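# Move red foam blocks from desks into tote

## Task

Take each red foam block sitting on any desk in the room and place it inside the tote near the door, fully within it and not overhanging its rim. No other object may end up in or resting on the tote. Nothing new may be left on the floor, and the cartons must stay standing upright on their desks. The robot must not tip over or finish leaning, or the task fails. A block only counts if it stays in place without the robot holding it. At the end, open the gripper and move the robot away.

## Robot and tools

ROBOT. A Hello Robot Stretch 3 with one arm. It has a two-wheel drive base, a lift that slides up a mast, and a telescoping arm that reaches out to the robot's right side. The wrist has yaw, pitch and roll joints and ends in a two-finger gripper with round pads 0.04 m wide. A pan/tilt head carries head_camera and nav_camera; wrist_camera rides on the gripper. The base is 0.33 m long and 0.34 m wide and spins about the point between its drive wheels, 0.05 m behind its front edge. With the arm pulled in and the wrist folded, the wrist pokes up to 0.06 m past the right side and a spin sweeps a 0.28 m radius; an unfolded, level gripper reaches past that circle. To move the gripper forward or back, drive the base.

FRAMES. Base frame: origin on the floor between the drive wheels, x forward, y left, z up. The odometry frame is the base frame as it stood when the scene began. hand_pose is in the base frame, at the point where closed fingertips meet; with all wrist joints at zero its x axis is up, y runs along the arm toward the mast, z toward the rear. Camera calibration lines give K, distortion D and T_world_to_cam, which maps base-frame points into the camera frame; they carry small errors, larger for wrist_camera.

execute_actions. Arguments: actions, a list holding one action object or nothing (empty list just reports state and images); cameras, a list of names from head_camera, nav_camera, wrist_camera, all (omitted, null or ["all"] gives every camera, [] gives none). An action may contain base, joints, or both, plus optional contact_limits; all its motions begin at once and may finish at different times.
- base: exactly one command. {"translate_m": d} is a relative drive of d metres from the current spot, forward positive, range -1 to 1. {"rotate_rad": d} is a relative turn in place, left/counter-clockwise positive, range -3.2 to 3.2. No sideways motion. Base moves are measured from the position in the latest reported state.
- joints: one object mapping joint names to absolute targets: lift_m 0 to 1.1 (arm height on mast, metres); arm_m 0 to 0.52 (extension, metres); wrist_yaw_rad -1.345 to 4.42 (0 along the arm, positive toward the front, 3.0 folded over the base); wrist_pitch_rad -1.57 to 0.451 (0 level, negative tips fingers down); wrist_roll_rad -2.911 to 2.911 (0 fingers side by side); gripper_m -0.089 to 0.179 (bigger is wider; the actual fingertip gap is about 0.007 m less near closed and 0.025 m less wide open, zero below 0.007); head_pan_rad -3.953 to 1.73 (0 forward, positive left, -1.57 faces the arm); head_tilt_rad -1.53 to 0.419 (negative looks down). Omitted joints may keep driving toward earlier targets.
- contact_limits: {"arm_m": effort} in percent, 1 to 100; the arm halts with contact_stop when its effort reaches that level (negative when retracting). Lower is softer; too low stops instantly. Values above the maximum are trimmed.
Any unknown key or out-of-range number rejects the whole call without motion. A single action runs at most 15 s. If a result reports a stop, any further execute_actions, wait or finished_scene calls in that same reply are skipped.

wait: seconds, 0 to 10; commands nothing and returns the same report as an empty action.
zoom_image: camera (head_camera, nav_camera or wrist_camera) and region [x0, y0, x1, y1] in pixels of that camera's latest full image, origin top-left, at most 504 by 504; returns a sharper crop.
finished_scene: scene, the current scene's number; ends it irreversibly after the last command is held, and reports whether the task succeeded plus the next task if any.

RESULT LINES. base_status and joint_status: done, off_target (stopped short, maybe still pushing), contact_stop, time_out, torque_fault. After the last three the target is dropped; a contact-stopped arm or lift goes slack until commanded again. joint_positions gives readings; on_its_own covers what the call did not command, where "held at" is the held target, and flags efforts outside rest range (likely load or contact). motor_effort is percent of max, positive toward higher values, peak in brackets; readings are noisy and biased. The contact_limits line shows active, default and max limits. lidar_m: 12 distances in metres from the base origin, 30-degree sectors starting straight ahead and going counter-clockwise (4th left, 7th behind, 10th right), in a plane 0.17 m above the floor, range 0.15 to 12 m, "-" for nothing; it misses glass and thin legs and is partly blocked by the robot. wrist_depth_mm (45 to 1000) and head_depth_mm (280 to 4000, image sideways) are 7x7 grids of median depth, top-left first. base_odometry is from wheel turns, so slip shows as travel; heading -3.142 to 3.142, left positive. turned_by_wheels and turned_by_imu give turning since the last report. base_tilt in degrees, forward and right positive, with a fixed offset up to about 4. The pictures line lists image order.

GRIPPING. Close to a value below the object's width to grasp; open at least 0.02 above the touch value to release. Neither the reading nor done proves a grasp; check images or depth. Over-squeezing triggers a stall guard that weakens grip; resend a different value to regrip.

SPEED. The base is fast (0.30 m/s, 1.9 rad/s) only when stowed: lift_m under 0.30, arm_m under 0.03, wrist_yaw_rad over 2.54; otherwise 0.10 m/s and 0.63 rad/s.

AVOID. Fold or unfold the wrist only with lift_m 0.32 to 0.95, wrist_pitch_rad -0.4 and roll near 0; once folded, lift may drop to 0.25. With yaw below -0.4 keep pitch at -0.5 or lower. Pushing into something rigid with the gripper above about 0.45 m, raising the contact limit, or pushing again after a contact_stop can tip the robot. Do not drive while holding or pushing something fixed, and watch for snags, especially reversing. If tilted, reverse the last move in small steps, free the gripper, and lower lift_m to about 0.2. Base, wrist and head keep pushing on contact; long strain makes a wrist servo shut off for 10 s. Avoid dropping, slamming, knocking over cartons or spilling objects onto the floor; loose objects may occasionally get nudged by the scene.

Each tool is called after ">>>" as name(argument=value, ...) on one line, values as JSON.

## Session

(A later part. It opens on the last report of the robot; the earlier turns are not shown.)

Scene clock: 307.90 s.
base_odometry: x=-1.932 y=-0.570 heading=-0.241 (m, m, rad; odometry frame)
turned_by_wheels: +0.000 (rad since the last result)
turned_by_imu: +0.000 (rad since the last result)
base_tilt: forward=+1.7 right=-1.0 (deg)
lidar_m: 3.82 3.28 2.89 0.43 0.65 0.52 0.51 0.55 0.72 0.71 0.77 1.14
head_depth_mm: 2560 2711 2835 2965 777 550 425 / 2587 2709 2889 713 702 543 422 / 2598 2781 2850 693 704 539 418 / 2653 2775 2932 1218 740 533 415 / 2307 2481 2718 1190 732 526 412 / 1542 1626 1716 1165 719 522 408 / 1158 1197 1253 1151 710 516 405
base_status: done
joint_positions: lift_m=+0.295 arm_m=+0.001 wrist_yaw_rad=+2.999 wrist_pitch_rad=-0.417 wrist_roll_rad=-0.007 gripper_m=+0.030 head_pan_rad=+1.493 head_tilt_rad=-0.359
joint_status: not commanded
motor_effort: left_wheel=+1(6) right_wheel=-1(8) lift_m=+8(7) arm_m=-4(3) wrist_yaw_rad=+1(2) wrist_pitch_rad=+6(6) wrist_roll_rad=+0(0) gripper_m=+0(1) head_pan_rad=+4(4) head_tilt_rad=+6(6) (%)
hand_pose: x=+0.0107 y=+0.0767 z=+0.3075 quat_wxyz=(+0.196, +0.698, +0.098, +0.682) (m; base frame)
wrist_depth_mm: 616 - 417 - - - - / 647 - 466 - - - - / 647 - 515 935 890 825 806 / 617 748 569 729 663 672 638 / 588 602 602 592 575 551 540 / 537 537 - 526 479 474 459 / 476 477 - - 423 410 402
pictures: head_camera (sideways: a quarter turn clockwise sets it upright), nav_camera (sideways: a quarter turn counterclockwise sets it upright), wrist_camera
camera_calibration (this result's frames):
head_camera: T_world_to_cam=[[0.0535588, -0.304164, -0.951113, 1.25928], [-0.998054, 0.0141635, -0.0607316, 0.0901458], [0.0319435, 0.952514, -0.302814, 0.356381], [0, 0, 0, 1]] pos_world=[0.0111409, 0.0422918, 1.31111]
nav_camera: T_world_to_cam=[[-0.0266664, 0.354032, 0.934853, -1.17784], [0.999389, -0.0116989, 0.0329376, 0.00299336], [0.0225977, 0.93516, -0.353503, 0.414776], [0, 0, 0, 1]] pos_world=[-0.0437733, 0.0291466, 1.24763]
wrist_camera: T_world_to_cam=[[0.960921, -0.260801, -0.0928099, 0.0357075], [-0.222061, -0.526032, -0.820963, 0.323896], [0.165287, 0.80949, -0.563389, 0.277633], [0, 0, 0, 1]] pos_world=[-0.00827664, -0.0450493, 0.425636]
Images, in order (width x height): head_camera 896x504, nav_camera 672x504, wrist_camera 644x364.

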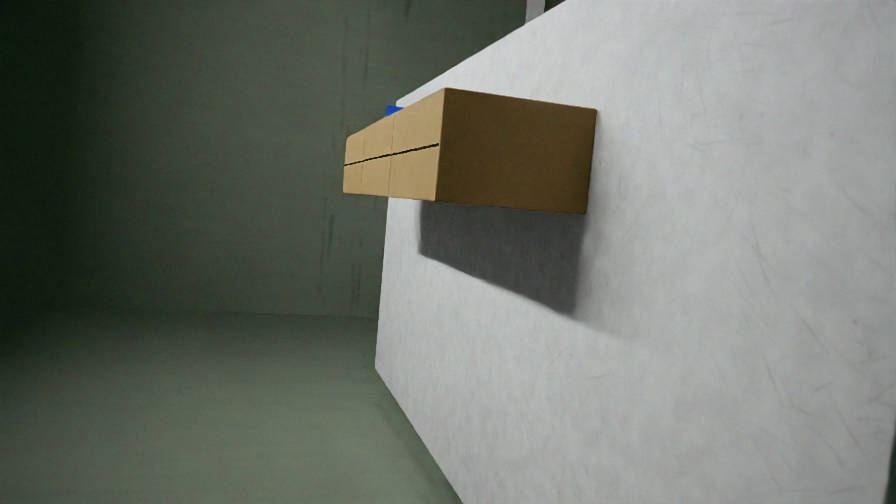

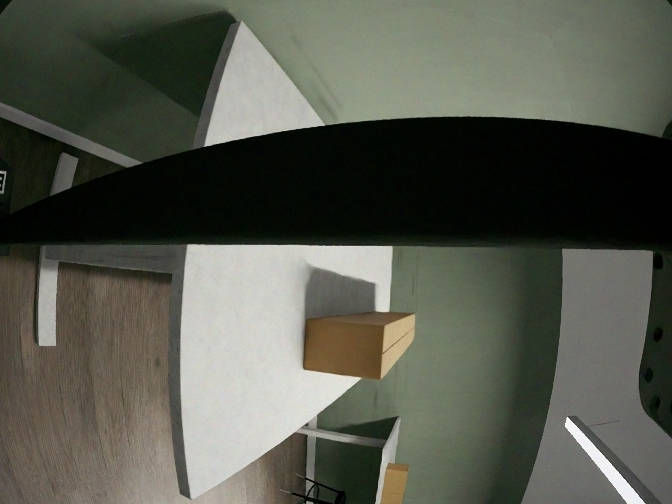

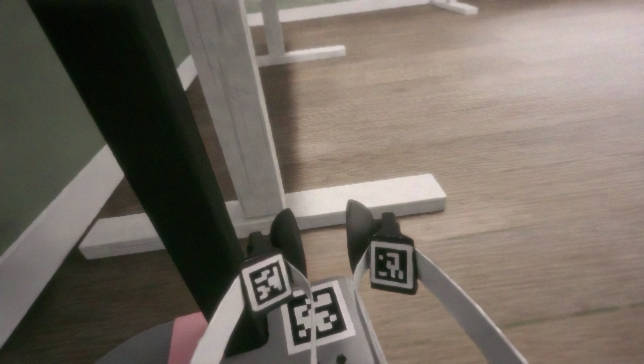

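>>> execute_actions(actions=[{"joints": {"head_pan_rad": 0.3, "head_tilt_rad": -0.45}}], cameras=["head_camera", "nav_camera"])

Scene clock: 309.97 s.
base_odometry: x=-1.932 y=-0.570 heading=-0.241 (m, m, rad; odometry frame)
turned_by_wheels: +0.000 (rad since the last result)
turned_by_imu: +0.000 (rad since the last result)
base_tilt: forward=+1.7 right=-1.1 (deg)
lidar_m: 3.84 3.29 2.89 0.43 0.65 0.52 0.51 0.55 0.72 0.71 0.77 1.14
head_depth_mm: 3517 3687 3882 3624 2407 1753 1425 / 3669 3857 - 3601 2369 1774 1416 / 3819 - - 3558 2342 1753 1407 / - - - 3441 2318 1745 1403 / - - - 3388 2278 1727 1385 / - - - 3363 2246 1710 1371 / 3592 3774 - 3283 2244 1709 1368
base_status: not commanded
joint_positions: lift_m=+0.295 arm_m=+0.001 wrist_yaw_rad=+2.999 wrist_pitch_rad=-0.417 wrist_roll_rad=-0.007 gripper_m=+0.030 head_pan_rad=+0.307 head_tilt_rad=-0.444
joint_status: all done
motor_effort: left_wheel=+1(0) right_wheel=-1(1) lift_m=+7(7) arm_m=-4(3) wrist_yaw_rad=+2(2) wrist_pitch_rad=+6(6) wrist_roll_rad=+0(0) gripper_m=+0(1) head_pan_rad=-4(47) head_tilt_rad=-3(16) (%)
hand_pose: x=+0.0107 y=+0.0767 z=+0.3075 quat_wxyz=(+0.196, +0.698, +0.098, +0.682) (m; base frame)
wrist_depth_mm: 635 - 418 - - - - / 633 - 463 - - - - / 646 - 508 961 882 840 804 / 619 768 555 735 656 658 644 / 585 604 593 589 592 554 536 / 545 539 - 519 471 473 460 / 472 479 - - 426 416 400
pictures: head_camera (sideways: a quarter turn clockwise sets it upright), nav_camera (sideways: a quarter turn counterclockwise sets it upright)
camera_calibration (this result's frames):
head_camera: T_world_to_cam=[[-0.337797, -0.187993, -0.922254, 1.22399], [-0.366417, 0.928816, -0.0551218, 0.0789831], [0.866967, 0.31931, -0.382635, 0.455169], [0, 0, 0, 1]] pos_world=[0.0477844, 0.0114008, 1.30735]
nav_camera: T_world_to_cam=[[0.392618, 0.181324, 0.90165, -1.13707], [0.366943, -0.929846, 0.0272108, 0.0143104], [0.843329, 0.32017, -0.43161, 0.511411], [0, 0, 0, 1]] pos_world=[0.00989542, 0.0557454, 1.24558]
Images, in order (width x height): head_camera 896x504, nav_camera 672x504.

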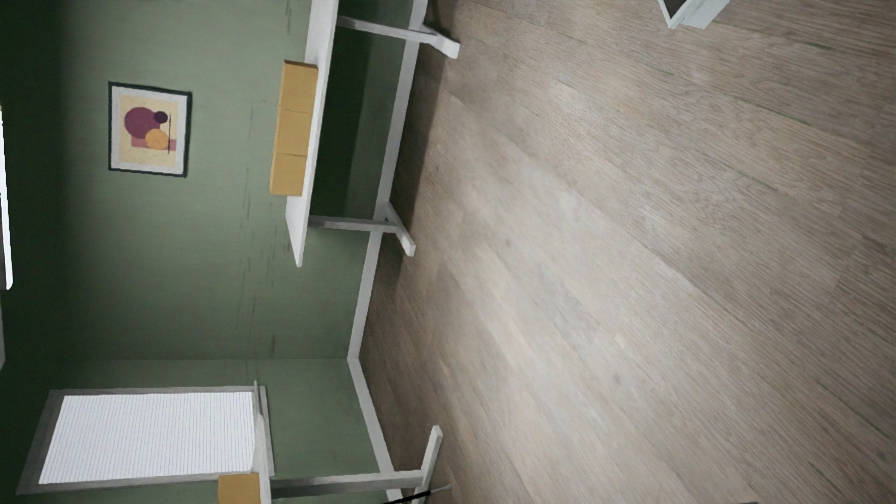

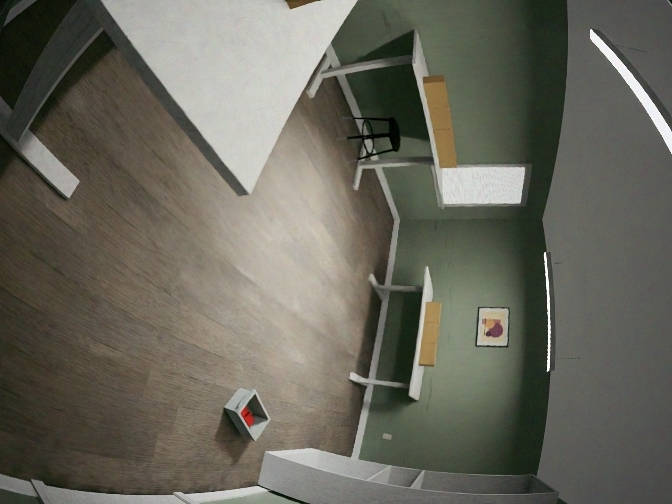

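>>> zoom_image(camera="nav_camera", region=[200, 370, 300, 460])

Region (200, 370, 300, 460) of nav_camera's 672x504 image, scaled by 5.040, with more detail than that image has; it fills the top 454 rows of this view, and the rest is white.

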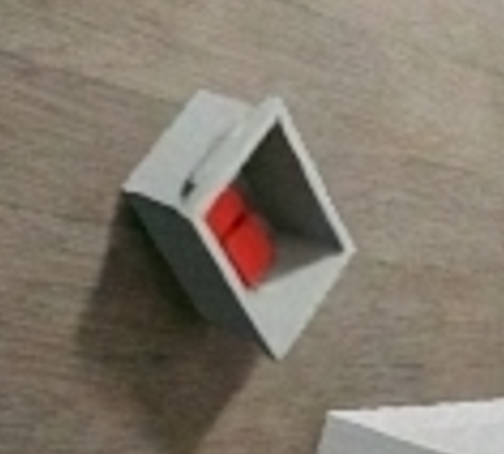

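Both red blocks are inside the tote, the floor is clear and the cartons are upright, so I'm ending the scene.

>>> finished_scene(scene=2)

The scene is finished: the task was done.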